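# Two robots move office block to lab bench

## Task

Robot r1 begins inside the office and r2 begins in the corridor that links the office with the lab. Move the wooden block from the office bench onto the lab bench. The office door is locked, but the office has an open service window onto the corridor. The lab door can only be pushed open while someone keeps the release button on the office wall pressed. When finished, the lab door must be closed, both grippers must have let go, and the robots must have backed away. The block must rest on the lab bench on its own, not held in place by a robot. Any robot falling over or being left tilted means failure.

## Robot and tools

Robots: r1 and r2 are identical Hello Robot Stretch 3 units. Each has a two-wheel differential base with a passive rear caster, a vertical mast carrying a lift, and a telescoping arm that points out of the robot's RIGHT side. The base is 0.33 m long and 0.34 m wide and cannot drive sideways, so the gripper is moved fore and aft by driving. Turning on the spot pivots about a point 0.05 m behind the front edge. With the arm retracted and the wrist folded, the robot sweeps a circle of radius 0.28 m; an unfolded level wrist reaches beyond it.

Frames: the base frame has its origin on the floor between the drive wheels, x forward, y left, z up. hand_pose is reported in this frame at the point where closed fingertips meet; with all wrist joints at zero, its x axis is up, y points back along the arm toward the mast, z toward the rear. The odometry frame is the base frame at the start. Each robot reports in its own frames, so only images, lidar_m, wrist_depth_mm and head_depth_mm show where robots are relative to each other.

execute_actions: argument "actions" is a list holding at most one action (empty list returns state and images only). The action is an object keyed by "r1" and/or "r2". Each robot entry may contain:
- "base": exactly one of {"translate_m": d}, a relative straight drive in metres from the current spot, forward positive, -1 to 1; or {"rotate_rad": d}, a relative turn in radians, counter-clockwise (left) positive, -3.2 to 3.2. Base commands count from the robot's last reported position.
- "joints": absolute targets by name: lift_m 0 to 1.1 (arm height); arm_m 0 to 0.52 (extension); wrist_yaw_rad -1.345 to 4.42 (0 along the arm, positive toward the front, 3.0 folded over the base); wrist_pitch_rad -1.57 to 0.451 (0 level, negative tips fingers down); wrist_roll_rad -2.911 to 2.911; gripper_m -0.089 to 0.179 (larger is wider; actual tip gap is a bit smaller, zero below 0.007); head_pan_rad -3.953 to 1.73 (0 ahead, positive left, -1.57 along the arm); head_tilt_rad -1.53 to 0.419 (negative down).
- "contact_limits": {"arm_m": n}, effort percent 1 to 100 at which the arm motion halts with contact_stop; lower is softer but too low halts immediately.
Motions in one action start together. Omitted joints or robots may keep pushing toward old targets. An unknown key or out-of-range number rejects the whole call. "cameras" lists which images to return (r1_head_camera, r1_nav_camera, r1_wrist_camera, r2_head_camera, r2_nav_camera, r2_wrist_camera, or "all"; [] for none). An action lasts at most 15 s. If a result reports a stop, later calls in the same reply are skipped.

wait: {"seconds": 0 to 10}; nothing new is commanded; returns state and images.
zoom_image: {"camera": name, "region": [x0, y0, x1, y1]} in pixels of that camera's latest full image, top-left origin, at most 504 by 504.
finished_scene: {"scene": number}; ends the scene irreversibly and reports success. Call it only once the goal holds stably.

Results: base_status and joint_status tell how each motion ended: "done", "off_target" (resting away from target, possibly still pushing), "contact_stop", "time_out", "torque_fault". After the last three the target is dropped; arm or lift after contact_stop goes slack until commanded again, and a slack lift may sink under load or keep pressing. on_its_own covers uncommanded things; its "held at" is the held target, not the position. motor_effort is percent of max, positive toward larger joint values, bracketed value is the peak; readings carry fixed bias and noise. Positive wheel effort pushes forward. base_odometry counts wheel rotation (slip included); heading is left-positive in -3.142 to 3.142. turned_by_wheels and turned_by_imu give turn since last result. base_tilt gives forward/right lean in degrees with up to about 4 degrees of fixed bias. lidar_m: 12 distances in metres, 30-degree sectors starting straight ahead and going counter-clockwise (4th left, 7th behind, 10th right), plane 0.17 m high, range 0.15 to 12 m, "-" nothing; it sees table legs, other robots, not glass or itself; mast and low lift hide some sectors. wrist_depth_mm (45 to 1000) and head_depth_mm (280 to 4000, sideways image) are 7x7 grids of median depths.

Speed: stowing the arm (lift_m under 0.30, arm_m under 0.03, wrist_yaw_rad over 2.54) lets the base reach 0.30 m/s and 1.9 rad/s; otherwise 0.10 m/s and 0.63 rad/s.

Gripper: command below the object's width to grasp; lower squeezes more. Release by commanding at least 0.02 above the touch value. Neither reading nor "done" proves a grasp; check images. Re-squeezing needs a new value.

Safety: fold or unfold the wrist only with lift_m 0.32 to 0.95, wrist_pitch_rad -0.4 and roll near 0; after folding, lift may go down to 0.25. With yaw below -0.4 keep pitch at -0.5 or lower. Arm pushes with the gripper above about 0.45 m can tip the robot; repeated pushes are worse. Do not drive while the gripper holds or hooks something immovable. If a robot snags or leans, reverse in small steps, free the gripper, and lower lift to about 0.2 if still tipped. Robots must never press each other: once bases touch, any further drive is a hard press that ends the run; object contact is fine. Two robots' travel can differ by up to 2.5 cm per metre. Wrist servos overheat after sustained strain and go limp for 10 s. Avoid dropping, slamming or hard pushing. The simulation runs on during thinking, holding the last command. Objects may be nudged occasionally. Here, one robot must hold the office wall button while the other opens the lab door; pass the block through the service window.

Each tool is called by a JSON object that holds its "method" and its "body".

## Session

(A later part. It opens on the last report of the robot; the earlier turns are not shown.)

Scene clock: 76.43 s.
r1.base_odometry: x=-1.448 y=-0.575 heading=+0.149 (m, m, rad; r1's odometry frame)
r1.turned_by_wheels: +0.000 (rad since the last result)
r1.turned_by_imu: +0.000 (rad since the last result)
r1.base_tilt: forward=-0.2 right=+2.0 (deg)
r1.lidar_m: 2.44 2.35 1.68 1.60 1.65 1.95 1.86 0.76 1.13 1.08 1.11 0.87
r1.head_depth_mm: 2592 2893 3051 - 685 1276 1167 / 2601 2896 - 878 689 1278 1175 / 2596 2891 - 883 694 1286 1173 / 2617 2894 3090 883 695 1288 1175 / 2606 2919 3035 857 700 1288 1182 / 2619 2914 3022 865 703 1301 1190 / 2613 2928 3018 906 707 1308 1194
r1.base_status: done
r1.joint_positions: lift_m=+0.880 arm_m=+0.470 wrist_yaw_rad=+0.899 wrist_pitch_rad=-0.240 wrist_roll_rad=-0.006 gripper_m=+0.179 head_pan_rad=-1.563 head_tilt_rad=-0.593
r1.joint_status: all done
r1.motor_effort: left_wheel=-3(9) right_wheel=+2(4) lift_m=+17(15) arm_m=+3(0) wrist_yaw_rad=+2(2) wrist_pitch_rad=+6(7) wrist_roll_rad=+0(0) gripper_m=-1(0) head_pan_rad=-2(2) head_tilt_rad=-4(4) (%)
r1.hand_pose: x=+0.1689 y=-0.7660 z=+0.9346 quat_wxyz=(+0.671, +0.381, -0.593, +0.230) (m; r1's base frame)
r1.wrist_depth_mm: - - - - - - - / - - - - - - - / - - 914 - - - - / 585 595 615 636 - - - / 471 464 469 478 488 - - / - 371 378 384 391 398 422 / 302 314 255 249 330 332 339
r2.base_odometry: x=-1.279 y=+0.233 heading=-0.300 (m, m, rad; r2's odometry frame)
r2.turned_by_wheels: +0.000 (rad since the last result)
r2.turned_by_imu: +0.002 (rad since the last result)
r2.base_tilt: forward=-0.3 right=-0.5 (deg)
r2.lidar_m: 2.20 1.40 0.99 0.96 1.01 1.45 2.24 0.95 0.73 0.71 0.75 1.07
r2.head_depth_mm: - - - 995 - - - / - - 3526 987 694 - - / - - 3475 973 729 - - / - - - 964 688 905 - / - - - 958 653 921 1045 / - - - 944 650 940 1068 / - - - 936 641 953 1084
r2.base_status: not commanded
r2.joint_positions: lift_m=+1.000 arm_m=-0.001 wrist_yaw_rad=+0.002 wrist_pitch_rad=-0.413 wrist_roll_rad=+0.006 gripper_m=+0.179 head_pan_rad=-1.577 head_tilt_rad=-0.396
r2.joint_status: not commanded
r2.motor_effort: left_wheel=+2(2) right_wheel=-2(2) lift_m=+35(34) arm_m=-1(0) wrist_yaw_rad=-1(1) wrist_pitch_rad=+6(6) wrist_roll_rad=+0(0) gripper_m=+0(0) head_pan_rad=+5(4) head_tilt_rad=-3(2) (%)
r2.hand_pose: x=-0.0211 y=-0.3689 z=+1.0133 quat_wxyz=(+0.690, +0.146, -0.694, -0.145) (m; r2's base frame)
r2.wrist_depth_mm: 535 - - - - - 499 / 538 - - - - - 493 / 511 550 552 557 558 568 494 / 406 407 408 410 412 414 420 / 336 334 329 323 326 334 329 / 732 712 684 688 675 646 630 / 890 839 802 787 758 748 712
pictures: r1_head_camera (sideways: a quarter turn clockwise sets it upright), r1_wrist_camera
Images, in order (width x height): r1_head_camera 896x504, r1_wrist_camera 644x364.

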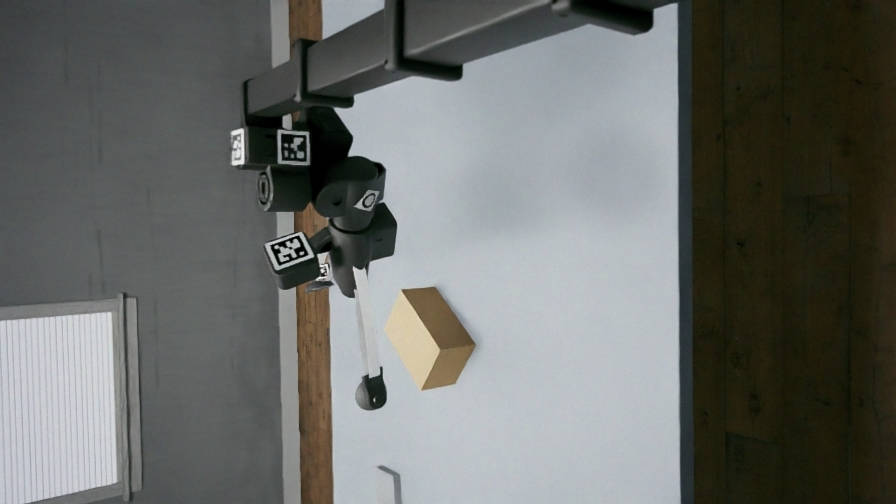

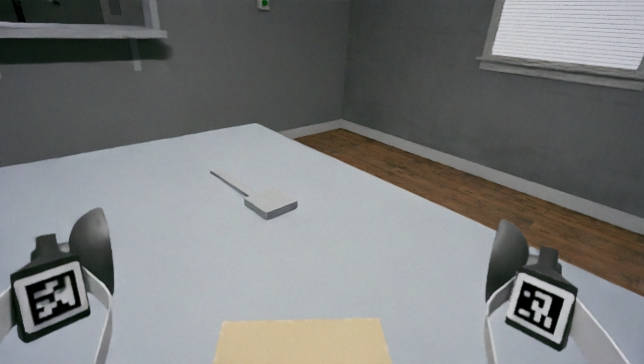

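Aligned. Lower.

{"method": "execute_actions", "body": {"actions": [{"r1":{"joints":{"lift_m":0.79}}}], "cameras": ["r1_head_camera","r1_wrist_camera"]}}

Scene clock: 78.87 s.
r1.base_odometry: x=-1.448 y=-0.575 heading=+0.149 (m, m, rad; r1's odometry frame)
r1.turned_by_wheels: +0.000 (rad since the last result)
r1.turned_by_imu: +0.000 (rad since the last result)
r1.base_tilt: forward=-0.2 right=+1.9 (deg)
r1.lidar_m: 2.45 2.35 1.68 1.60 1.66 1.95 1.86 0.75 1.12 1.08 1.11 0.87
r1.head_depth_mm: 2612 2885 2867 904 - - 1146 / 2594 2887 3045 842 668 1279 1172 / 2593 2917 3102 820 692 1281 1173 / 2608 2931 3099 838 695 1289 1182 / 2604 2909 2984 858 700 1292 1182 / 2614 2913 3005 865 703 1296 1184 / 2613 2926 3020 906 707 1304 1193
r1.base_status: not commanded
r1.joint_positions: lift_m=+0.790 arm_m=+0.470 wrist_yaw_rad=+0.899 wrist_pitch_rad=-0.240 wrist_roll_rad=-0.006 gripper_m=+0.179 head_pan_rad=-1.563 head_tilt_rad=-0.593
r1.joint_status: all done
r1.motor_effort: left_wheel=-3(2) right_wheel=+2(3) lift_m=+18(18) arm_m=+3(4) wrist_yaw_rad=+0(1) wrist_pitch_rad=+6(6) wrist_roll_rad=+0(0) gripper_m=+0(0) head_pan_rad=-2(2) head_tilt_rad=-4(4) (%)
r1.hand_pose: x=+0.1689 y=-0.7660 z=+0.8446 quat_wxyz=(+0.671, +0.381, -0.593, +0.230) (m; r1's base frame)
r1.wrist_depth_mm: - - - - - - - / - - - - - - - / 544 568 582 618 - - - / 387 403 406 423 432 443 - / 312 306 215 211 311 347 342 / - 248 167 170 180 264 272 / 200 207 154 158 164 219 225
r2.base_odometry: x=-1.279 y=+0.233 heading=-0.300 (m, m, rad; r2's odometry frame)
r2.turned_by_wheels: +0.000 (rad since the last result)
r2.turned_by_imu: +0.001 (rad since the last result)
r2.base_tilt: forward=-0.3 right=-0.5 (deg)
r2.lidar_m: 2.20 1.40 0.99 0.96 1.02 1.45 2.24 0.95 0.72 0.71 0.75 1.07
r2.head_depth_mm: - - - 994 - - - / - - 3168 985 694 - - / - - 3454 971 729 - - / - - - 962 690 910 - / - - - 958 653 917 1048 / - - - 944 645 943 1064 / - - - 934 641 947 1087
r2.base_status: not commanded
r2.joint_positions: lift_m=+1.000 arm_m=-0.001 wrist_yaw_rad=+0.002 wrist_pitch_rad=-0.413 wrist_roll_rad=+0.006 gripper_m=+0.179 head_pan_rad=-1.577 head_tilt_rad=-0.396
r2.joint_status: not commanded
r2.motor_effort: left_wheel=+3(2) right_wheel=-2(2) lift_m=+35(35) arm_m=+0(1) wrist_yaw_rad=-1(1) wrist_pitch_rad=+5(6) wrist_roll_rad=+0(0) gripper_m=+0(0) head_pan_rad=+4(5) head_tilt_rad=-2(2) (%)
r2.hand_pose: x=-0.0211 y=-0.3689 z=+1.0133 quat_wxyz=(+0.690, +0.146, -0.694, -0.145) (m; r2's base frame)
r2.wrist_depth_mm: 529 - - - - - 502 / 543 - - - - - 491 / 509 555 564 563 561 563 491 / 402 404 409 413 416 416 416 / 335 337 331 325 326 334 329 / 727 718 697 672 658 655 616 / 897 827 793 783 755 747 716
pictures: r1_head_camera (sideways: a quarter turn clockwise sets it upright), r1_wrist_camera
Images, in order (width x height): r1_head_camera 896x504, r1_wrist_camera 644x364.

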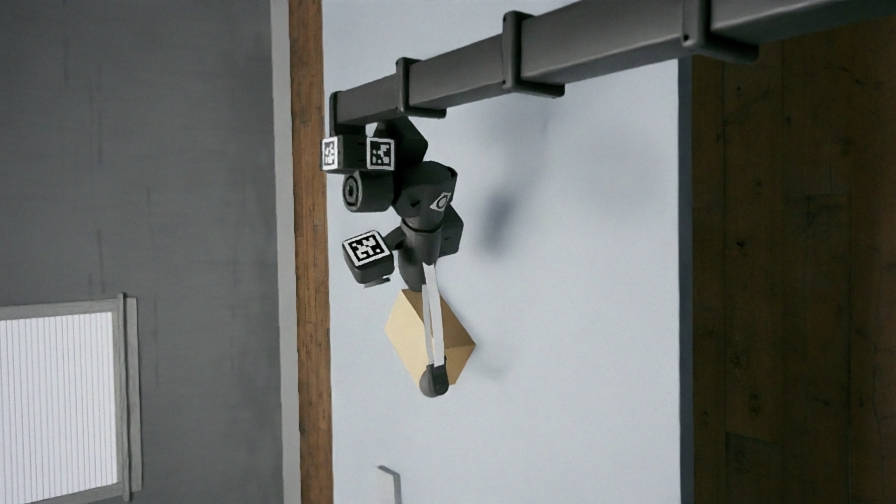

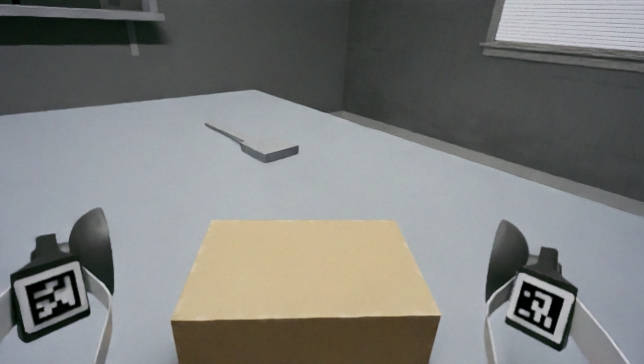

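{"method": "execute_actions", "body": {"actions": [{"r1":{"base":{"translate_m":0.024},"joints":{"lift_m":0.74,"arm_m":0.49}}}], "cameras": ["r1_head_camera","r1_wrist_camera"]}}

Scene clock: 84.17 s.
r1.base_odometry: x=-1.425 y=-0.571 heading=+0.149 (m, m, rad; r1's odometry frame)
r1.turned_by_wheels: +0.000 (rad since the last result)
r1.turned_by_imu: +0.000 (rad since the last result)
r1.base_tilt: forward=-0.2 right=+2.0 (deg)
r1.lidar_m: 2.43 2.36 1.68 1.60 1.66 1.97 1.89 0.77 1.13 1.07 1.11 0.85
r1.head_depth_mm: 2593 2886 2878 872 706 - - / 2598 2899 2895 861 679 1279 1171 / 2611 2894 3011 817 693 1281 1174 / 2612 2901 2953 826 697 1287 1185 / 2600 2938 2987 843 699 1293 1182 / 2639 2918 2980 901 704 1298 1187 / 2616 2900 3019 906 707 1301 1192
r1.base_status: done
r1.joint_positions: lift_m=+0.740 arm_m=+0.490 wrist_yaw_rad=+0.899 wrist_pitch_rad=-0.240 wrist_roll_rad=-0.006 gripper_m=+0.179 head_pan_rad=-1.563 head_tilt_rad=-0.593
r1.joint_status: all done
r1.motor_effort: left_wheel=-3(7) right_wheel=+2(10) lift_m=+18(17) arm_m=+3(2) wrist_yaw_rad=+1(2) wrist_pitch_rad=+6(6) wrist_roll_rad=+0(0) gripper_m=-1(0) head_pan_rad=-1(3) head_tilt_rad=-4(4) (%)
r1.hand_pose: x=+0.1688 y=-0.7860 z=+0.7946 quat_wxyz=(+0.671, +0.381, -0.593, +0.230) (m; r1's base frame)
r1.wrist_depth_mm: - - - - - - - / - - 765 - - - - / 394 407 423 438 461 - - / 277 284 157 161 176 320 329 / 227 123 120 122 126 248 245 / - 102 104 106 110 111 196 / 144 110 112 115 119 152 163
r2.base_odometry: x=-1.279 y=+0.233 heading=-0.300 (m, m, rad; r2's odometry frame)
r2.turned_by_wheels: +0.000 (rad since the last result)
r2.turned_by_imu: +0.001 (rad since the last result)
r2.base_tilt: forward=-0.3 right=-0.5 (deg)
r2.lidar_m: 2.20 1.40 0.98 0.96 1.01 1.45 2.24 0.95 0.73 0.71 0.75 1.07
r2.head_depth_mm: - - - 993 - - - / - - 3140 986 695 - - / - - 3410 978 725 - - / - - - 966 687 909 - / - - - 957 653 920 1047 / - - - 947 649 938 1064 / - - - 935 645 956 1086
r2.base_status: not commanded
r2.joint_positions: lift_m=+1.000 arm_m=-0.001 wrist_yaw_rad=+0.002 wrist_pitch_rad=-0.413 wrist_roll_rad=+0.006 gripper_m=+0.179 head_pan_rad=-1.577 head_tilt_rad=-0.396
r2.joint_status: not commanded
r2.motor_effort: left_wheel=+2(2) right_wheel=-2(2) lift_m=+35(35) arm_m=-1(1) wrist_yaw_rad=-1(2) wrist_pitch_rad=+6(6) wrist_roll_rad=+0(0) gripper_m=+0(0) head_pan_rad=+5(5) head_tilt_rad=-3(1) (%)
r2.hand_pose: x=-0.0211 y=-0.3689 z=+1.0133 quat_wxyz=(+0.690, +0.146, -0.694, -0.145) (m; r2's base frame)
r2.wrist_depth_mm: 535 - - - - - 496 / 536 - - - - - 494 / 511 557 556 558 566 572 496 / 406 407 407 413 414 413 420 / 337 337 328 327 326 335 330 / 719 711 702 686 671 654 619 / 869 831 778 791 766 752 706
pictures: r1_head_camera (sideways: a quarter turn clockwise sets it upright), r1_wrist_camera
Images, in order (width x height): r1_head_camera 896x504, r1_wrist_camera 644x364.

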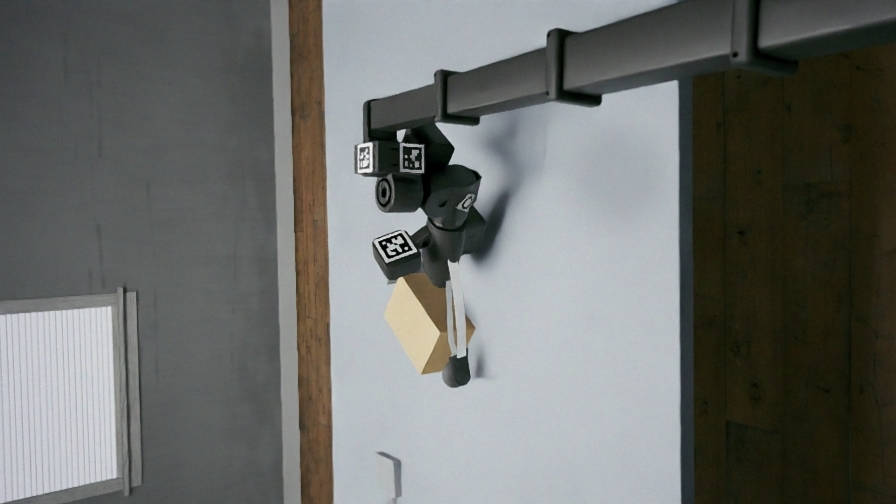

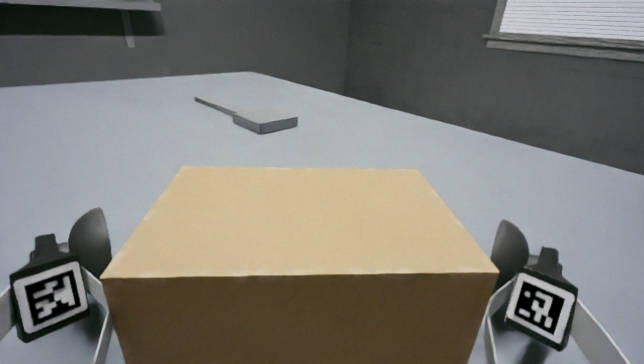

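{"method": "execute_actions", "body": {"actions": [{"r1":{"joints":{"gripper_m":0.085}}}], "cameras": []}}

{"method": "execute_actions", "body": {"actions": [{"r1":{"joints":{"lift_m":1.08,"head_pan_rad":0,"head_tilt_rad":-0.3}}}], "cameras": ["r1_wrist_camera"]}}

{"method": "execute_actions", "body": {"actions": [{"r1":{"base":{"translate_m":1.0},"joints":{"arm_m":0.0,"wrist_yaw_rad":0,"wrist_pitch_rad":-0.1}}}], "cameras": ["r1_wrist_camera","r1_head_camera"]}}

Scene clock: 88.53 s.
r1.base_odometry: x=-1.425 y=-0.571 heading=+0.149 (m, m, rad; r1's odometry frame)
r1.turned_by_wheels: +0.000 (rad since the last result)
r1.turned_by_imu: +0.000 (rad since the last result)
r1.base_tilt: forward=-0.2 right=+1.9 (deg)
r1.lidar_m: 2.42 2.35 1.68 1.61 1.65 1.97 1.89 0.78 1.13 1.08 1.11 0.85
r1.head_depth_mm: 2602 2906 2842 870 706 - - / 2620 2905 2898 862 680 1278 1169 / 2581 2894 3015 817 694 1288 1179 / 2629 2885 2969 823 696 1291 1176 / 2603 2900 3004 859 698 1293 1180 / 2594 2903 2982 882 703 1298 1187 / 2607 2905 3000 906 707 1303 1191
r1.base_status: not commanded
r1.joint_positions: lift_m=+0.740 arm_m=+0.490 wrist_yaw_rad=+0.898 wrist_pitch_rad=-0.234 wrist_roll_rad=-0.012 gripper_m=+0.089 head_pan_rad=-1.563 head_tilt_rad=-0.593
r1.joint_status: all done
r1.motor_effort: left_wheel=-3(3) right_wheel=+3(3) lift_m=+18(18) arm_m=+3(3) wrist_yaw_rad=+1(2) wrist_pitch_rad=+4(6) wrist_roll_rad=+2(2) gripper_m=-12(99) head_pan_rad=-3(2) head_tilt_rad=-4(3) (%)
r1.hand_pose: x=+0.1691 y=-0.7865 z=+0.7961 quat_wxyz=(+0.672, +0.378, -0.592, +0.233) (m; r1's base frame)
r1.wrist_depth_mm: - - - - - - - / - - 801 - - - - / 400 410 427 446 479 - - / 282 285 159 165 181 326 341 / 217 128 121 124 130 246 251 / - 106 112 122 135 - 198 / 144 146 122 135 149 157 166
r2.base_odometry: x=-1.279 y=+0.233 heading=-0.300 (m, m, rad; r2's odometry frame)
r2.turned_by_wheels: +0.000 (rad since the last result)
r2.turned_by_imu: +0.001 (rad since the last result)
r2.base_tilt: forward=-0.2 right=-0.5 (deg)
r2.lidar_m: 2.20 1.40 0.99 0.96 1.01 1.45 2.23 0.95 0.73 0.71 0.75 1.07
r2.head_depth_mm: - - - 997 - - - / - - 3082 981 700 - - / - - 3503 971 728 - - / - - - 962 689 908 - / - - - 948 652 923 1041 / - - - 943 647 947 1064 / - - - 940 643 948 1083
r2.base_status: not commanded
r2.joint_positions: lift_m=+1.000 arm_m=-0.001 wrist_yaw_rad=+0.002 wrist_pitch_rad=-0.413 wrist_roll_rad=+0.006 gripper_m=+0.179 head_pan_rad=-1.577 head_tilt_rad=-0.396
r2.joint_status: not commanded
r2.motor_effort: left_wheel=+2(1) right_wheel=-2(1) lift_m=+35(35) arm_m=+0(0) wrist_yaw_rad=-1(2) wrist_pitch_rad=+6(6) wrist_roll_rad=+0(0) gripper_m=+0(0) head_pan_rad=+5(5) head_tilt_rad=-1(1) (%)
r2.hand_pose: x=-0.0211 y=-0.3689 z=+1.0133 quat_wxyz=(+0.690, +0.146, -0.694, -0.145) (m; r2's base frame)
r2.wrist_depth_mm: 533 - - - - - 500 / 533 - - - - - 500 / 511 545 550 556 560 571 490 / 403 407 406 409 413 417 416 / 336 335 328 326 326 335 328 / 722 718 707 683 670 645 631 / 877 825 803 795 763 764 711
pictures: none
No camera images: the call's "cameras" was empty. Leave "cameras" out to get every camera's image.

Scene clock: 92.47 s.
r1.base_odometry: x=-1.425 y=-0.571 heading=+0.149 (m, m, rad; r1's odometry frame)
r1.turned_by_wheels: +0.000 (rad since the last result)
r1.turned_by_imu: +0.000 (rad since the last result)
r1.base_tilt: forward=-0.1 right=+1.9 (deg)
r1.lidar_m: 2.42 2.35 1.68 1.61 1.65 1.98 1.88 0.78 1.12 1.08 1.11 0.85
r1.head_depth_mm: 2040 3648 2380 2468 2356 1742 1394 / 2037 2200 2351 2477 2375 1753 1396 / 2023 2166 2322 2476 2365 1752 1401 / 2038 2157 2303 2484 2389 1766 1403 / 2043 2172 2319 2475 2402 1762 1408 / 2027 2140 2302 2459 2413 1780 1414 / 2031 2150 2296 2464 2431 1792 1420
r1.base_status: not commanded
r1.joint_positions: lift_m=+1.080 arm_m=+0.490 wrist_yaw_rad=+0.898 wrist_pitch_rad=-0.253 wrist_roll_rad=-0.011 gripper_m=+0.092 head_pan_rad=-0.007 head_tilt_rad=-0.310
r1.joint_status: all done
r1.on_its_own: gripper_m is held at +0.091, not at your +0.085, by its stall guard, which is not easing now
r1.motor_effort: left_wheel=-3(3) right_wheel=+4(3) lift_m=+29(28) arm_m=+3(4) wrist_yaw_rad=+1(1) wrist_pitch_rad=+10(10) wrist_roll_rad=+2(2) gripper_m=-20(23) head_pan_rad=+3(30) head_tilt_rad=+6(31) (%)
r1.hand_pose: x=+0.1679 y=-0.7854 z=+1.1308 quat_wxyz=(+0.674, +0.384, -0.589, +0.226) (m; r1's base frame)
r1.wrist_depth_mm: - - - - - - - / - - - - - - - / - - - - - - - / - - - - - - - / - 857 792 813 149 - - / 649 116 120 128 137 - - / 518 515 112 120 128 - -
r2.base_odometry: x=-1.279 y=+0.233 heading=-0.300 (m, m, rad; r2's odometry frame)
r2.turned_by_wheels: +0.000 (rad since the last result)
r2.turned_by_imu: +0.001 (rad since the last result)
r2.base_tilt: forward=-0.2 right=-0.5 (deg)
r2.lidar_m: 2.20 1.40 0.98 0.96 1.01 1.45 2.24 0.95 0.72 0.71 0.75 1.07
r2.head_depth_mm: - - - 994 - - - / - - 3538 984 696 - - / - - 3473 976 731 - - / - - - 969 689 909 - / - - - 955 654 920 1045 / - - - 948 645 943 1066 / - - - 939 640 955 1080
r2.base_status: not commanded
r2.joint_positions: lift_m=+1.000 arm_m=-0.001 wrist_yaw_rad=+0.002 wrist_pitch_rad=-0.413 wrist_roll_rad=+0.006 gripper_m=+0.179 head_pan_rad=-1.577 head_tilt_rad=-0.396
r2.joint_status: not commanded
r2.motor_effort: left_wheel=+2(2) right_wheel=-2(2) lift_m=+35(35) arm_m=-1(0) wrist_yaw_rad=-1(1) wrist_pitch_rad=+6(6) wrist_roll_rad=+0(0) gripper_m=+0(0) head_pan_rad=+5(5) head_tilt_rad=-2(2) (%)
r2.hand_pose: x=-0.0211 y=-0.3689 z=+1.0133 quat_wxyz=(+0.690, +0.146, -0.694, -0.145) (m; r2's base frame)
r2.wrist_depth_mm: 535 - - - - - 501 / 533 - - - - - 497 / 510 551 554 558 561 563 493 / 404 406 407 410 414 417 415 / 337 335 330 327 326 334 331 / 720 719 701 695 667 649 625 / 885 822 798 780 758 758 714
pictures: r1_wrist_camera
Images, in order (width x height): r1_wrist_camera 644x364.

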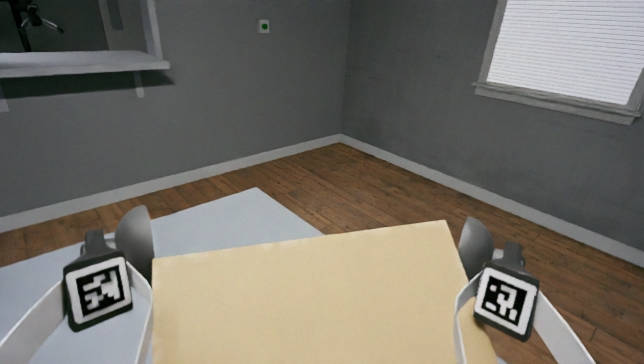

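Scene clock: 103.80 s.
r1.base_odometry: x=-0.436 y=-0.423 heading=+0.149 (m, m, rad; r1's odometry frame)
r1.turned_by_wheels: +0.000 (rad since the last result)
r1.turned_by_imu: +0.006 (rad since the last result)
r1.base_tilt: forward=-0.1 right=+2.0 (deg)
r1.lidar_m: 1.42 1.47 1.71 1.64 1.68 2.26 1.73 1.53 0.46 1.06 2.07 1.49
r1.head_depth_mm: 1178 1253 1344 1443 1552 1651 1396 / 1179 1258 1342 1443 1556 1658 1399 / 1181 1256 1344 1445 1557 1644 1403 / 1187 1262 1345 1437 1563 1665 1407 / 1185 1265 1351 1443 1566 1657 1407 / 1192 1266 1349 1455 1569 1657 1422 / 1187 1252 1333 1434 1546 1663 1416
r1.base_status: done
r1.joint_positions: lift_m=+1.080 arm_m=+0.002 wrist_yaw_rad=+0.000 wrist_pitch_rad=-0.141 wrist_roll_rad=-0.010 gripper_m=+0.092 head_pan_rad=-0.007 head_tilt_rad=-0.310
r1.joint_status: all done
joint sent to its limit — the command would take r1.arm_m past its lower limit, so that joint was sent only as far as its limit.
r1.on_its_own: gripper_m is held at +0.091, not at your +0.085, by its stall guard, which is not easing now
r1.motor_effort: left_wheel=-3(5) right_wheel=+2(9) lift_m=+28(28) arm_m=-3(4) wrist_yaw_rad=+0(3) wrist_pitch_rad=+13(14) wrist_roll_rad=+1(2) gripper_m=-21(20) head_pan_rad=+3(2) head_tilt_rad=+6(5) (%)
r1.hand_pose: x=-0.0214 y=-0.3976 z=+1.1587 quat_wxyz=(+0.709, +0.050, -0.701, -0.050) (m; r1's base frame)
r1.wrist_depth_mm: - - - - - - - / - - - - - - - / - - - - - - - / - - - - - - - / - - - - 149 - - / - 116 120 128 137 - 844 / - - 113 119 127 615 678
r2.base_odometry: x=-1.279 y=+0.233 heading=-0.300 (m, m, rad; r2's odometry frame)
r2.turned_by_wheels: +0.000 (rad since the last result)
r2.turned_by_imu: +0.002 (rad since the last result)
r2.base_tilt: forward=-0.3 right=-0.5 (deg)
r2.lidar_m: 2.20 1.40 0.99 0.96 1.01 1.45 2.24 0.95 0.73 0.71 0.75 1.07
r2.head_depth_mm: - - - 997 - - - / - - 3597 986 693 - - / - - 3500 971 728 - - / - - - 963 690 908 - / - - - 955 653 921 1039 / - - - 943 648 946 1058 / - - - 934 642 952 1082
r2.base_status: not commanded
r2.joint_positions: lift_m=+1.000 arm_m=-0.001 wrist_yaw_rad=+0.002 wrist_pitch_rad=-0.413 wrist_roll_rad=+0.006 gripper_m=+0.179 head_pan_rad=-1.577 head_tilt_rad=-0.396
r2.joint_status: not commanded
r2.motor_effort: left_wheel=+2(2) right_wheel=-1(2) lift_m=+34(35) arm_m=+0(1) wrist_yaw_rad=-2(2) wrist_pitch_rad=+6(6) wrist_roll_rad=+0(0) gripper_m=+0(0) head_pan_rad=+5(5) head_tilt_rad=-3(3) (%)
r2.hand_pose: x=-0.0211 y=-0.3689 z=+1.0133 quat_wxyz=(+0.690, +0.146, -0.694, -0.145) (m; r2's base frame)
r2.wrist_depth_mm: 534 - - - - - 500 / 532 - - - - - 494 / 511 551 549 556 564 561 489 / 405 406 410 408 413 418 416 / 336 337 328 326 329 335 329 / 735 706 698 684 666 656 637 / 874 828 804 774 761 757 715
pictures: r1_head_camera (sideways: a quarter turn clockwise sets it upright), r1_wrist_camera
Images, in order (width x height): r1_head_camera 896x504, r1_wrist_camera 644x364.

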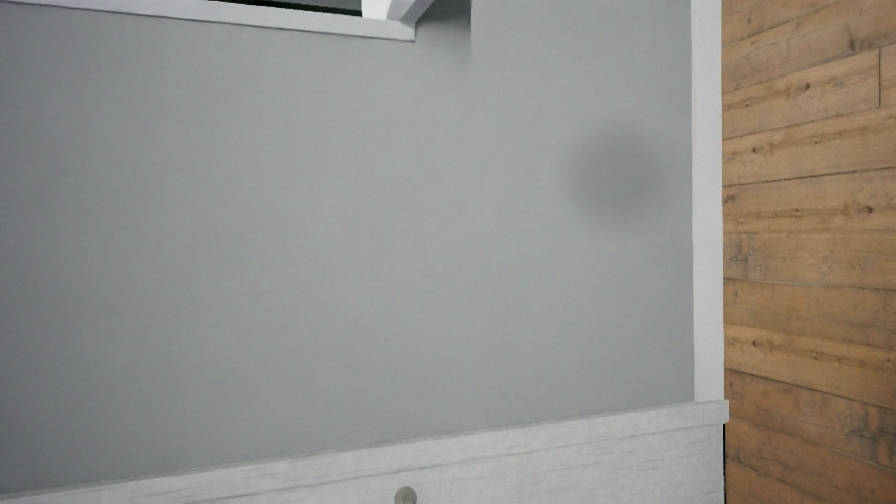

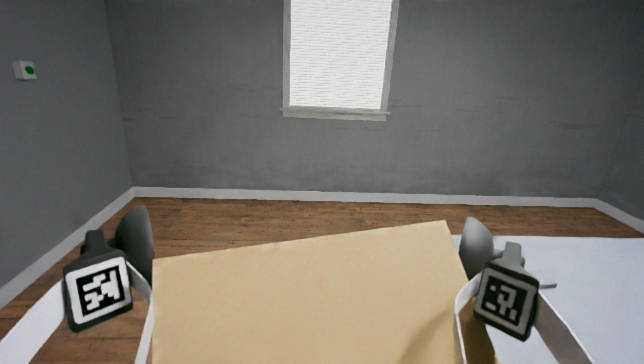

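{"method": "execute_actions", "body": {"actions": [{"r1":{"base":{"translate_m":0.74}}}], "cameras": []}}

{"method": "execute_actions", "body": {"actions": [{"r1":{"base":{"rotate_rad":1.555},"joints":{"head_pan_rad":-1.57,"head_tilt_rad":-0.4}}}], "cameras": []}}

{"method": "execute_actions", "body": {"actions": [{"r1":{"base":{"translate_m":-0.75}}}], "cameras": ["r1_head_camera","r2_head_camera"]}}

Scene clock: 116.80 s.
r1.base_odometry: x=+0.296 y=-0.313 heading=+0.149 (m, m, rad; r1's odometry frame)
r1.turned_by_wheels: +0.000 (rad since the last result)
r1.turned_by_imu: +0.005 (rad since the last result)
r1.base_tilt: forward=-0.2 right=+1.9 (deg)
r1.lidar_m: 0.68 0.70 0.92 1.65 1.70 2.29 2.42 1.04 1.41 2.91 0.99 0.71
r1.head_depth_mm: 544 577 619 665 718 780 852 / 544 580 619 666 720 782 856 / 546 581 621 666 721 783 858 / 546 582 621 669 722 785 861 / 548 583 623 667 723 788 864 / 548 584 625 672 726 790 866 / 549 586 626 673 727 792 868
r1.base_status: done
r1.joint_positions: lift_m=+1.080 arm_m=+0.002 wrist_yaw_rad=+0.000 wrist_pitch_rad=-0.141 wrist_roll_rad=-0.010 gripper_m=+0.092 head_pan_rad=-0.007 head_tilt_rad=-0.310
r1.joint_status: not commanded
r1.on_its_own: gripper_m is held at +0.091, not at your +0.085, by its stall guard, which is not easing now
r1.motor_effort: left_wheel=-3(6) right_wheel=+3(7) lift_m=+28(29) arm_m=-3(3) wrist_yaw_rad=+0(1) wrist_pitch_rad=+13(13) wrist_roll_rad=+1(2) gripper_m=-21(21) head_pan_rad=+3(1) head_tilt_rad=+6(6) (%)
r1.hand_pose: x=-0.0214 y=-0.3976 z=+1.1587 quat_wxyz=(+0.709, +0.050, -0.701, -0.050) (m; r1's base frame)
r1.wrist_depth_mm: - - - - - - - / - - - - - - - / - - - - - - - / 883 - - - - - - / 708 - - - 149 - - / 938 116 120 128 137 - - / - - 112 119 126 - -
r2.base_odometry: x=-1.279 y=+0.233 heading=-0.300 (m, m, rad; r2's odometry frame)
r2.turned_by_wheels: +0.000 (rad since the last result)
r2.turned_by_imu: +0.002 (rad since the last result)
r2.base_tilt: forward=-0.3 right=-0.5 (deg)
r2.lidar_m: 2.20 1.40 0.99 0.96 1.01 1.45 2.23 0.95 0.73 0.71 0.75 1.07
r2.head_depth_mm: - - - 991 - - - / - - 3550 982 699 - - / - - 3551 973 729 - - / - - - 962 686 912 - / - - - 954 652 921 1048 / - - - 947 648 942 1058 / - - - 931 643 957 1085
r2.base_status: not commanded
r2.joint_positions: lift_m=+1.000 arm_m=-0.001 wrist_yaw_rad=+0.002 wrist_pitch_rad=-0.413 wrist_roll_rad=+0.006 gripper_m=+0.179 head_pan_rad=-1.577 head_tilt_rad=-0.396
r2.joint_status: not commanded
r2.motor_effort: left_wheel=+2(2) right_wheel=-2(1) lift_m=+35(34) arm_m=-1(0) wrist_yaw_rad=-1(1) wrist_pitch_rad=+5(6) wrist_roll_rad=-1(0) gripper_m=+0(0) head_pan_rad=+4(4) head_tilt_rad=-1(2) (%)
r2.hand_pose: x=-0.0211 y=-0.3689 z=+1.0133 quat_wxyz=(+0.690, +0.146, -0.694, -0.145) (m; r2's base frame)
r2.wrist_depth_mm: 534 - - - - - 503 / 537 - - - - - 496 / 516 550 556 556 558 567 491 / 403 407 408 410 416 413 418 / 336 338 329 325 325 335 327 / 714 698 696 684 666 648 623 / 908 833 809 787 762 756 706
pictures: none
No camera images: the call's "cameras" was empty. Leave "cameras" out to get every camera's image.

Scene clock: 120.23 s.
r1.base_odometry: x=+0.296 y=-0.313 heading=+1.704 (m, m, rad; r1's odometry frame)
r1.turned_by_wheels: +1.555 (rad since the last result)
r1.turned_by_imu: +1.578 (rad since the last result)
r1.base_tilt: forward=-0.1 right=+1.9 (deg)
r1.lidar_m: 1.65 1.70 2.28 2.43 1.50 1.41 3.00 1.00 0.71 0.68 0.70 0.91
r1.head_depth_mm: 541 582 - - - - - / 541 584 - - - - - / 542 586 - - - - 1013 / 543 586 638 344 785 862 976 / 545 588 639 705 773 864 982 / 546 590 642 703 777 870 983 / 548 591 643 705 781 870 990
r1.base_status: done
r1.joint_positions: lift_m=+1.080 arm_m=+0.002 wrist_yaw_rad=+0.000 wrist_pitch_rad=-0.141 wrist_roll_rad=-0.010 gripper_m=+0.092 head_pan_rad=-1.563 head_tilt_rad=-0.395
r1.joint_status: all done
r1.on_its_own: gripper_m is held at +0.091, not at your +0.085, by its stall guard, which is not easing now
r1.motor_effort: left_wheel=-3(8) right_wheel=+3(10) lift_m=+28(28) arm_m=-3(3) wrist_yaw_rad=+0(1) wrist_pitch_rad=+13(13) wrist_roll_rad=+1(2) gripper_m=-22(21) head_pan_rad=-2(31) head_tilt_rad=-2(15) (%)
r1.hand_pose: x=-0.0214 y=-0.3976 z=+1.1587 quat_wxyz=(+0.709, +0.050, -0.701, -0.050) (m; r1's base frame)
r1.wrist_depth_mm: 391 394 401 404 414 419 420 / 409 413 420 423 427 438 442 / 433 438 440 450 456 460 468 / 448 462 464 469 479 491 493 / 478 485 482 484 149 517 667 / 502 116 120 127 136 - 561 / 547 548 112 120 127 595 496
r2.base_odometry: x=-1.279 y=+0.233 heading=-0.300 (m, m, rad; r2's odometry frame)
r2.turned_by_wheels: +0.000 (rad since the last result)
r2.turned_by_imu: +0.001 (rad since the last result)
r2.base_tilt: forward=-0.3 right=-0.5 (deg)
r2.lidar_m: 2.20 1.40 0.99 0.96 1.01 1.45 2.24 0.95 0.72 0.71 0.74 1.06
r2.head_depth_mm: - - - 991 - - - / - - 3544 986 696 - - / - - 3469 977 725 - - / - - - 965 687 903 - / - - - 960 652 920 1043 / - - - 949 649 939 1065 / - - - 938 643 950 1076
r2.base_status: not commanded
r2.joint_positions: lift_m=+1.000 arm_m=-0.001 wrist_yaw_rad=+0.002 wrist_pitch_rad=-0.413 wrist_roll_rad=+0.006 gripper_m=+0.179 head_pan_rad=-1.577 head_tilt_rad=-0.396
r2.joint_status: not commanded
r2.motor_effort: left_wheel=+2(2) right_wheel=-1(2) lift_m=+36(34) arm_m=-1(0) wrist_yaw_rad=-1(1) wrist_pitch_rad=+6(6) wrist_roll_rad=+0(0) gripper_m=+0(0) head_pan_rad=+5(5) head_tilt_rad=-3(2) (%)
r2.hand_pose: x=-0.0211 y=-0.3689 z=+1.0133 quat_wxyz=(+0.690, +0.146, -0.694, -0.145) (m; r2's base frame)
r2.wrist_depth_mm: 528 - - - - - 501 / 529 - - - - - 499 / 512 554 554 552 555 567 489 / 405 406 407 409 411 415 414 / 338 335 327 325 328 333 329 / 716 721 698 677 666 656 627 / 898 826 814 784 774 756 718
pictures: none
No camera images: the call's "cameras" was empty. Leave "cameras" out to get every camera's image.

Scene clock: 128.90 s.
r1.base_odometry: x=+0.396 y=-1.056 heading=+1.704 (m, m, rad; r1's odometry frame)
r1.turned_by_wheels: +0.000 (rad since the last result)
r1.turned_by_imu: -0.004 (rad since the last result)
r1.base_tilt: forward=-0.2 right=+2.0 (deg)
r1.lidar_m: 2.40 2.47 1.00 1.23 0.99 2.46 2.35 1.04 0.74 0.70 0.73 0.97
r1.head_depth_mm: 2075 2258 - - - - - / 2068 2229 - - - - - / 2041 1360 - - - - 1048 / 2077 2202 2434 344 607 894 1012 / 2081 2246 2448 894 637 895 1019 / 2087 2260 2425 927 641 900 1022 / 2063 2188 741 741 644 904 1026
r1.base_status: done
r1.joint_positions: lift_m=+1.080 arm_m=+0.002 wrist_yaw_rad=+0.000 wrist_pitch_rad=-0.141 wrist_roll_rad=-0.010 gripper_m=+0.092 head_pan_rad=-1.563 head_tilt_rad=-0.395
r1.joint_status: not commanded
r1.on_its_own: gripper_m is held at +0.091, not at your +0.085, by its stall guard, which is not easing now
r1.motor_effort: left_wheel=-2(9) right_wheel=+3(4) lift_m=+29(28) arm_m=-3(3) wrist_yaw_rad=-1(0) wrist_pitch_rad=+13(13) wrist_roll_rad=+2(2) gripper_m=-21(20) head_pan_rad=-2(2) head_tilt_rad=-2(3) (%)
r1.hand_pose: x=-0.0214 y=-0.3976 z=+1.1587 quat_wxyz=(+0.709, +0.050, -0.701, -0.050) (m; r1's base frame)
r1.wrist_depth_mm: 437 - - - - - - / 441 - - - - - - / 448 - - - - - - / 477 - - - - - - / 498 632 679 674 149 778 671 / 528 116 120 128 137 - 569 / 395 400 112 120 127 416 460
r2.base_odometry: x=-1.279 y=+0.233 heading=-0.300 (m, m, rad; r2's odometry frame)
r2.turned_by_wheels: +0.000 (rad since the last result)
r2.turned_by_imu: +0.002 (rad since the last result)
r2.base_tilt: forward=-0.2 right=-0.5 (deg)
r2.lidar_m: 2.20 1.40 0.99 0.96 1.02 1.45 2.24 0.95 0.73 0.71 0.75 1.07
r2.head_depth_mm: - - - 993 - - - / - 1453 2483 986 695 - - / - 1475 2600 976 728 - - / - - - 968 689 906 - / - - - 957 654 923 1045 / - - - 944 646 946 1064 / - - - 934 642 954 1080
r2.base_status: not commanded
r2.joint_positions: lift_m=+1.000 arm_m=-0.001 wrist_yaw_rad=+0.002 wrist_pitch_rad=-0.413 wrist_roll_rad=+0.006 gripper_m=+0.179 head_pan_rad=-1.577 head_tilt_rad=-0.396
r2.joint_status: not commanded
r2.motor_effort: left_wheel=+2(2) right_wheel=-2(2) lift_m=+35(35) arm_m=+0(1) wrist_yaw_rad=-1(1) wrist_pitch_rad=+5(5) wrist_roll_rad=+0(0) gripper_m=+0(0) head_pan_rad=+4(5) head_tilt_rad=-2(3) (%)
r2.hand_pose: x=-0.0211 y=-0.3689 z=+1.0133 quat_wxyz=(+0.690, +0.146, -0.694, -0.145) (m; r2's base frame)
r2.wrist_depth_mm: 533 - - - - - 497 / 536 - - - - - 493 / 510 546 552 558 558 565 494 / 404 409 407 412 411 417 418 / 339 334 331 324 328 334 333 / 727 715 703 683 669 659 620 / 895 845 798 783 777 751 723
pictures: r1_head_camera (sideways: a quarter turn clockwise sets it upright), r2_head_camera (sideways: a quarter turn clockwise sets it upright)
Images, in order (width x height): r1_head_camera 896x504, r2_head_camera 896x504.

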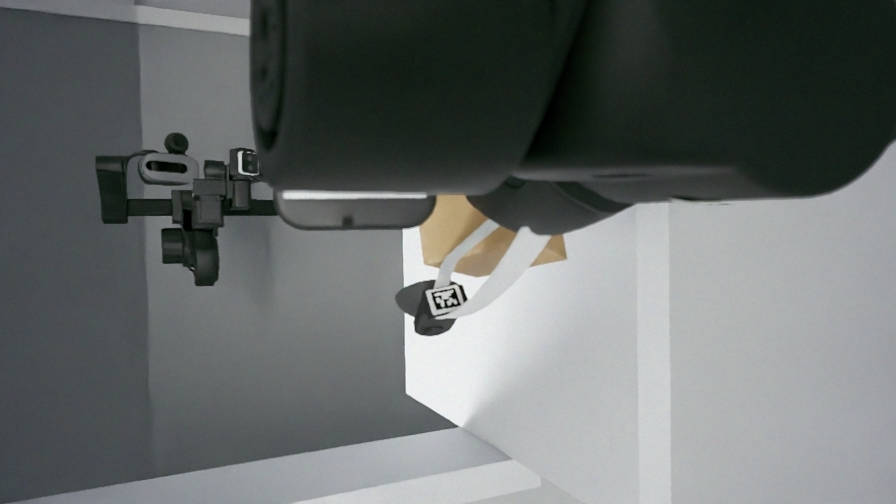

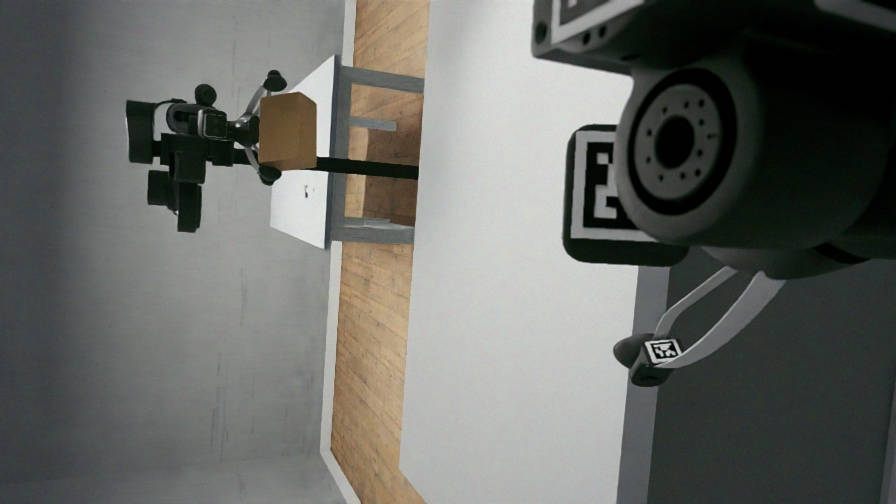

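{"method": "execute_actions", "body": {"actions": [{"r1":{"joints":{"arm_m":0.45,"wrist_pitch_rad":-0.07}},"r2":{"base":{"translate_m":-0.2},"joints":{"wrist_pitch_rad":-0.24}}}], "cameras": []}}

{"method": "execute_actions", "body": {"actions": [{"r1":{"joints":{"lift_m":0.87}}}], "cameras": ["r1_head_camera","r2_head_camera","r2_wrist_camera"]}}

Scene clock: 139.80 s.
r1.base_odometry: x=+0.396 y=-1.056 heading=+1.704 (m, m, rad; r1's odometry frame)
r1.turned_by_wheels: +0.000 (rad since the last result)
r1.turned_by_imu: +0.001 (rad since the last result)
r1.base_tilt: forward=-0.1 right=+2.0 (deg)
r1.lidar_m: 2.40 2.48 1.00 1.24 0.98 2.47 2.36 1.03 0.74 0.70 0.73 0.97
r1.head_depth_mm: 2060 - 2448 887 623 884 1001 / 2060 2199 2453 895 627 891 1005 / 2085 2176 2487 901 630 892 1010 / 2061 2170 2330 909 634 896 1012 / 2088 2168 2417 918 637 898 1018 / 2099 2254 2432 923 641 900 1019 / 2076 2174 742 742 644 904 1022
r1.base_status: not commanded
r1.joint_positions: lift_m=+1.080 arm_m=+0.450 wrist_yaw_rad=+0.000 wrist_pitch_rad=-0.111 wrist_roll_rad=-0.009 gripper_m=+0.092 head_pan_rad=-1.563 head_tilt_rad=-0.395
r1.joint_status: all done
r1.on_its_own: gripper_m is held at +0.091, not at your +0.085, by its stall guard, which is not easing now
r1.motor_effort: left_wheel=-2(2) right_wheel=+3(3) lift_m=+28(29) arm_m=+3(4) wrist_yaw_rad=+0(1) wrist_pitch_rad=+13(13) wrist_roll_rad=+1(2) gripper_m=-22(22) head_pan_rad=-2(2) head_tilt_rad=-3(2) (%)
r1.hand_pose: x=-0.0214 y=-0.8466 z=+1.1662 quat_wxyz=(+0.710, +0.040, -0.702, -0.039) (m; r1's base frame)
r1.wrist_depth_mm: - - 895 - - - - / - - 802 - - - - / - - - - - - - / - - - - - - - / - - - - 150 - - / - 116 120 128 136 - - / 412 417 112 119 126 429 475
r2.base_odometry: x=-1.470 y=+0.292 heading=-0.300 (m, m, rad; r2's odometry frame)
r2.turned_by_wheels: +0.000 (rad since the last result)
r2.turned_by_imu: +0.002 (rad since the last result)
r2.base_tilt: forward=-0.3 right=-0.5 (deg)
r2.lidar_m: 2.40 1.42 0.99 0.97 1.02 1.47 2.16 0.94 0.71 0.70 0.74 1.05
r2.head_depth_mm: - - - 821 - - - / - - - 982 716 - - / - - 3528 974 - - - / - 1393 682 962 685 - 1031 / - - 675 954 681 915 1024 / - - - 951 648 923 1045 / - - - 936 644 935 1062
r2.base_status: done
r2.joint_positions: lift_m=+1.000 arm_m=-0.001 wrist_yaw_rad=+0.002 wrist_pitch_rad=-0.263 wrist_roll_rad=+0.006 gripper_m=+0.179 head_pan_rad=-1.577 head_tilt_rad=-0.396
r2.joint_status: all done
r2.motor_effort: left_wheel=+2(2) right_wheel=-2(5) lift_m=+35(34) arm_m=-1(1) wrist_yaw_rad=-1(0) wrist_pitch_rad=+10(11) wrist_roll_rad=+0(0) gripper_m=+0(0) head_pan_rad=+4(5) head_tilt_rad=-2(2) (%)
r2.hand_pose: x=-0.0210 y=-0.3851 z=+1.0485 quat_wxyz=(+0.699, +0.093, -0.703, -0.092) (m; r2's base frame)
r2.wrist_depth_mm: - - 418 - - 407 379 / - - 426 - - 413 407 / - - - - - 438 431 / 569 568 586 588 590 467 460 / 421 423 422 427 425 485 496 / 343 329 331 333 335 335 532 / 680 652 318 309 302 300 568
pictures: none
No camera images: the call's "cameras" was empty. Leave "cameras" out to get every camera's image.

Scene clock: 142.80 s.
r1.base_odometry: x=+0.396 y=-1.056 heading=+1.704 (m, m, rad; r1's odometry frame)
r1.turned_by_wheels: +0.000 (rad since the last result)
r1.turned_by_imu: +0.000 (rad since the last result)
r1.base_tilt: forward=-0.1 right=+1.9 (deg)
r1.lidar_m: 2.40 2.48 1.00 1.24 0.99 2.46 2.35 1.04 0.74 0.70 0.72 0.97
r1.head_depth_mm: 2074 2246 2451 941 - 905 1008 / 2068 2228 2421 - 613 892 1008 / 2071 2237 2425 - 615 893 1015 / 2053 2153 2417 857 633 896 1016 / 2088 2163 2442 913 636 898 1019 / 2081 2270 2443 923 640 900 1025 / 2061 2182 743 742 644 905 1026
r1.base_status: not commanded
r1.joint_positions: lift_m=+0.870 arm_m=+0.450 wrist_yaw_rad=+0.000 wrist_pitch_rad=-0.093 wrist_roll_rad=-0.005 gripper_m=+0.092 head_pan_rad=-1.563 head_tilt_rad=-0.396
r1.joint_status: all done
r1.on_its_own: gripper_m is held at +0.091, not at your +0.085, by its stall guard, which is not easing now
r1.motor_effort: left_wheel=-2(4) right_wheel=+2(4) lift_m=+19(24) arm_m=+2(3) wrist_yaw_rad=+0(0) wrist_pitch_rad=+7(13) wrist_roll_rad=+0(1) gripper_m=-16(21) head_pan_rad=-2(3) head_tilt_rad=-1(2) (%)
r1.hand_pose: x=-0.0215 y=-0.8477 z=+0.9611 quat_wxyz=(+0.708, +0.033, -0.704, -0.033) (m; r1's base frame)
r1.wrist_depth_mm: - - 610 - - - - / - - - - - - - / - - - - - - - / - - 203 210 - - - / 260 136 130 134 139 295 302 / 206 130 133 137 142 231 224 / 155 156 139 143 148 167 177
r2.base_odometry: x=-1.470 y=+0.292 heading=-0.300 (m, m, rad; r2's odometry frame)
r2.turned_by_wheels: +0.000 (rad since the last result)
r2.turned_by_imu: +0.001 (rad since the last result)
r2.base_tilt: forward=-0.3 right=-0.5 (deg)
r2.lidar_m: 2.40 1.41 0.99 0.97 1.03 1.47 2.16 0.94 0.71 0.70 0.73 1.05
r2.head_depth_mm: - - - 820 - - - / - - - 984 716 - - / - - 3512 971 - - - / - - 1547 847 686 - 1035 / - - - 943 682 918 1020 / - - - 942 649 924 1047 / - - - 934 643 935 1061
r2.base_status: not commanded
r2.joint_positions: lift_m=+1.000 arm_m=-0.001 wrist_yaw_rad=+0.002 wrist_pitch_rad=-0.263 wrist_roll_rad=+0.006 gripper_m=+0.179 head_pan_rad=-1.577 head_tilt_rad=-0.396
r2.joint_status: not commanded
r2.motor_effort: left_wheel=+3(2) right_wheel=-1(2) lift_m=+34(35) arm_m=-1(1) wrist_yaw_rad=-1(2) wrist_pitch_rad=+10(10) wrist_roll_rad=+0(0) gripper_m=+0(0) head_pan_rad=+4(5) head_tilt_rad=-2(2) (%)
r2.hand_pose: x=-0.0210 y=-0.3851 z=+1.0485 quat_wxyz=(+0.699, +0.093, -0.703, -0.092) (m; r2's base frame)
r2.wrist_depth_mm: - - - - - 402 382 / - - - - - 415 406 / - - - - - 438 433 / 578 578 458 544 598 476 459 / 419 424 422 430 423 488 502 / 343 331 331 334 335 335 527 / 684 652 316 310 302 298 575
pictures: r1_head_camera (sideways: a quarter turn clockwise sets it upright), r2_head_camera (sideways: a quarter turn clockwise sets it upright), r2_wrist_camera
Images, in order (width x height): r1_head_camera 896x504, r2_head_camera 896x504, r2_wrist_camera 644x364.

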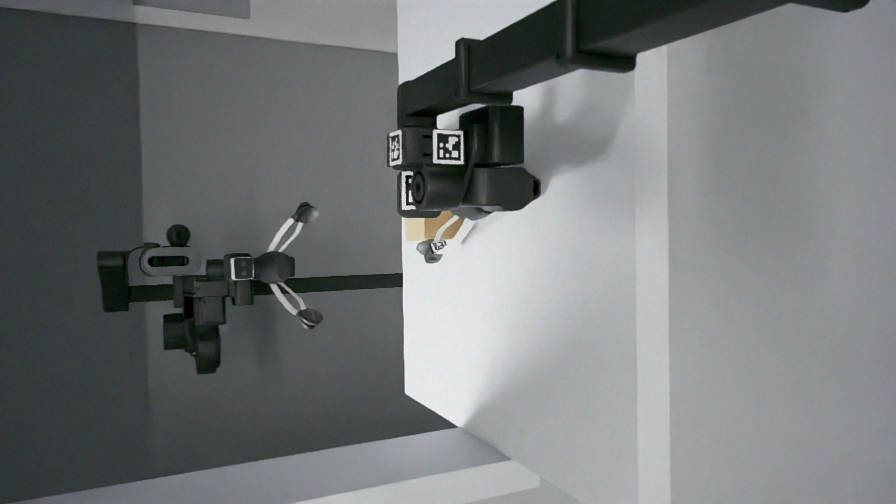

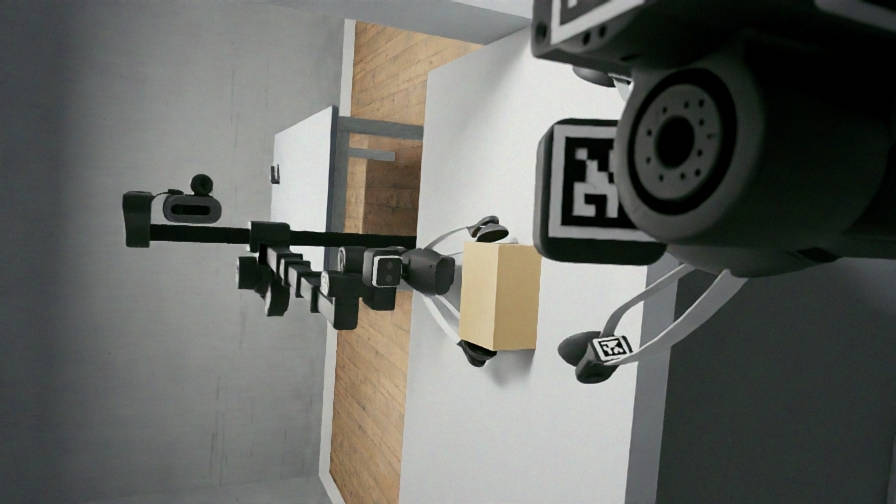

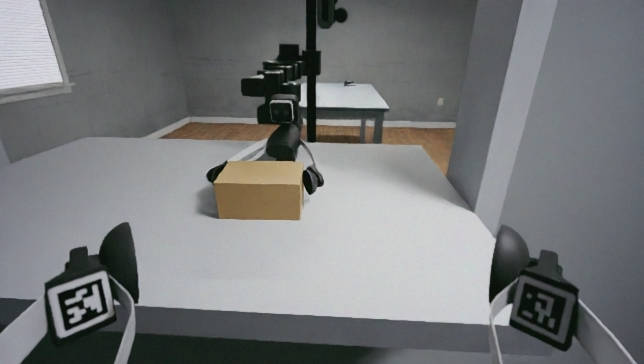

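{"method": "execute_actions", "body": {"actions": [{"r1":{"joints":{"gripper_m":0.179}},"r2":{"base":{"translate_m":0.065}}}], "cameras": []}}

{"method": "execute_actions", "body": {"actions": [{"r1":{"joints":{"arm_m":0.0}},"r2":{"joints":{"lift_m":0.95}}}], "cameras": ["r2_head_camera","r2_wrist_camera"]}}

Scene clock: 147.53 s.
r1.base_odometry: x=+0.396 y=-1.056 heading=+1.704 (m, m, rad; r1's odometry frame)
r1.turned_by_wheels: +0.000 (rad since the last result)
r1.turned_by_imu: +0.000 (rad since the last result)
r1.base_tilt: forward=-0.2 right=+1.9 (deg)
r1.lidar_m: 2.41 2.47 1.00 1.24 0.98 2.46 2.35 1.04 0.74 0.70 0.73 0.97
r1.head_depth_mm: 2073 2241 2447 941 - 904 1005 / 2065 2224 2424 - 613 889 1008 / 2061 2254 2421 - 615 896 1013 / 2034 1423 2367 856 633 894 1016 / 2079 2195 2443 911 636 901 1022 / 2088 2259 2436 921 639 902 1020 / 2076 2165 742 742 643 902 1023
r1.base_status: not commanded
r1.joint_positions: lift_m=+0.870 arm_m=+0.450 wrist_yaw_rad=+0.000 wrist_pitch_rad=-0.092 wrist_roll_rad=-0.005 gripper_m=+0.179 head_pan_rad=-1.563 head_tilt_rad=-0.396
r1.joint_status: all done
r1.motor_effort: left_wheel=-2(2) right_wheel=+2(2) lift_m=+18(19) arm_m=+2(1) wrist_yaw_rad=+1(1) wrist_pitch_rad=+7(7) wrist_roll_rad=-1(1) gripper_m=+0(84) head_pan_rad=-3(2) head_tilt_rad=-2(1) (%)
r1.hand_pose: x=-0.0215 y=-0.8477 z=+0.9613 quat_wxyz=(+0.708, +0.033, -0.704, -0.033) (m; r1's base frame)
r1.wrist_depth_mm: - - 683 - - - - / - - - - - - - / - - - - - - - / - - - - - - - / 278 248 138 142 147 312 304 / - 131 133 137 144 217 225 / 155 157 140 146 153 173 178
r2.base_odometry: x=-1.408 y=+0.273 heading=-0.300 (m, m, rad; r2's odometry frame)
r2.turned_by_wheels: +0.000 (rad since the last result)
r2.turned_by_imu: +0.001 (rad since the last result)
r2.base_tilt: forward=-0.3 right=-0.5 (deg)
r2.lidar_m: 2.33 1.42 0.99 0.97 1.02 1.46 2.18 0.94 0.72 0.70 0.74 1.06
r2.head_depth_mm: - - - 1068 - - - / - - - 985 713 - - / - 1546 2998 917 - - - / - - 1163 846 685 - 1039 / - - - 958 684 920 1033 / - - - 945 648 930 1050 / - - - 936 642 947 1065
r2.base_status: done
r2.joint_positions: lift_m=+1.000 arm_m=-0.001 wrist_yaw_rad=+0.002 wrist_pitch_rad=-0.263 wrist_roll_rad=+0.006 gripper_m=+0.179 head_pan_rad=-1.577 head_tilt_rad=-0.396
r2.joint_status: not commanded
r2.motor_effort: left_wheel=+3(5) right_wheel=-1(2) lift_m=+35(35) arm_m=-2(1) wrist_yaw_rad=-1(1) wrist_pitch_rad=+10(11) wrist_roll_rad=+0(1) gripper_m=+0(0) head_pan_rad=+5(5) head_tilt_rad=-1(2) (%)
r2.hand_pose: x=-0.0210 y=-0.3851 z=+1.0485 quat_wxyz=(+0.699, +0.093, -0.703, -0.092) (m; r2's base frame)
r2.wrist_depth_mm: - - - - - - 383 / - - - - - 526 401 / - - - 769 - 511 435 / 576 580 534 472 590 513 463 / 419 424 424 425 423 452 494 / 344 330 330 333 336 337 523 / 682 667 640 313 307 302 562
pictures: none
No camera images: the call's "cameras" was empty. Leave "cameras" out to get every camera's image.

Scene clock: 152.03 s.
r1.base_odometry: x=+0.396 y=-1.056 heading=+1.704 (m, m, rad; r1's odometry frame)
r1.turned_by_wheels: +0.000 (rad since the last result)
r1.turned_by_imu: +0.000 (rad since the last result)
r1.base_tilt: forward=-0.1 right=+2.0 (deg)
r1.lidar_m: 2.40 2.47 1.00 1.24 0.98 2.47 2.35 1.04 0.74 0.71 0.73 0.97
r1.head_depth_mm: 2072 2238 2458 885 624 896 989 / 2073 2234 2444 894 627 883 1007 / 2080 2234 2419 838 628 879 - / 2035 1458 2385 856 632 896 1016 / 2072 2215 2439 913 637 911 1018 / 2101 2246 2458 924 640 903 1020 / 2076 2172 742 743 644 905 1029
r1.base_status: not commanded
r1.joint_positions: lift_m=+0.870 arm_m=+0.002 wrist_yaw_rad=+0.000 wrist_pitch_rad=-0.091 wrist_roll_rad=-0.005 gripper_m=+0.179 head_pan_rad=-1.563 head_tilt_rad=-0.396
r1.joint_status: all done
joint sent to its limit — the command would take r1.arm_m past its lower limit, so that joint was sent only as far as its limit.
r1.motor_effort: left_wheel=-2(2) right_wheel=+3(2) lift_m=+18(19) arm_m=-3(4) wrist_yaw_rad=+1(0) wrist_pitch_rad=+7(7) wrist_roll_rad=-1(1) gripper_m=+1(0) head_pan_rad=-3(3) head_tilt_rad=-2(2) (%)
r1.hand_pose: x=-0.0215 y=-0.4002 z=+0.9616 quat_wxyz=(+0.708, +0.033, -0.704, -0.032) (m; r1's base frame)
r1.wrist_depth_mm: 437 - - - - - - / 449 - - - - - - / 456 637 793 596 - - - / 379 394 412 427 440 463 479 / 282 270 276 283 291 318 309 / - 265 270 275 282 287 294 / 546 550 561 579 589 604 623
r2.base_odometry: x=-1.408 y=+0.273 heading=-0.300 (m, m, rad; r2's odometry frame)
r2.turned_by_wheels: +0.000 (rad since the last result)
r2.turned_by_imu: +0.001 (rad since the last result)
r2.base_tilt: forward=-0.3 right=-0.5 (deg)
r2.lidar_m: 2.33 1.41 0.99 0.97 1.02 1.46 2.17 0.94 0.72 0.70 0.74 1.06
r2.head_depth_mm: - - - 1062 671 553 - / - - - 976 663 872 - / - 1557 2601 974 660 - - / - - 2498 965 658 - - / - - - 959 651 923 1035 / - - - 944 647 932 1049 / - - - 936 644 946 1062
r2.base_status: not commanded
r2.joint_positions: lift_m=+0.950 arm_m=-0.001 wrist_yaw_rad=+0.002 wrist_pitch_rad=-0.261 wrist_roll_rad=+0.006 gripper_m=+0.179 head_pan_rad=-1.577 head_tilt_rad=-0.396
r2.joint_status: all done
r2.motor_effort: left_wheel=+2(2) right_wheel=-1(2) lift_m=+16(30) arm_m=+0(1) wrist_yaw_rad=-1(1) wrist_pitch_rad=+9(10) wrist_roll_rad=+0(0) gripper_m=+1(0) head_pan_rad=+5(4) head_tilt_rad=-2(2) (%)
r2.hand_pose: x=-0.0210 y=-0.3852 z=+0.9996 quat_wxyz=(+0.699, +0.093, -0.703, -0.092) (m; r2's base frame)
r2.wrist_depth_mm: - - - - - - 383 / - - - - - 529 402 / - 728 737 753 767 521 429 / 459 460 460 426 467 460 464 / 334 337 335 334 340 349 485 / 302 296 293 292 284 283 278 / 678 659 639 629 602 614 583
pictures: r2_head_camera (sideways: a quarter turn clockwise sets it upright), r2_wrist_camera
Images, in order (width x height): r2_head_camera 896x504, r2_wrist_camera 644x364.

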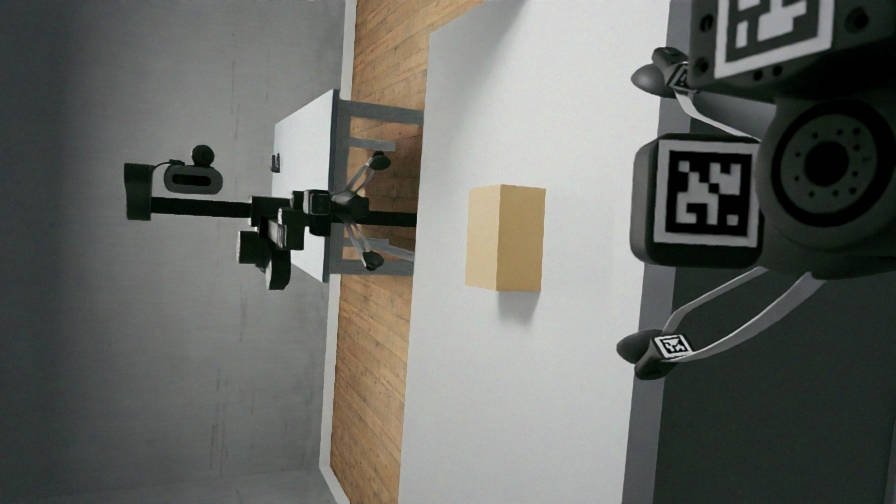

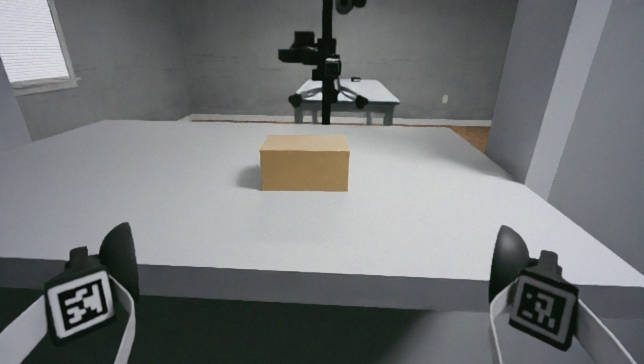

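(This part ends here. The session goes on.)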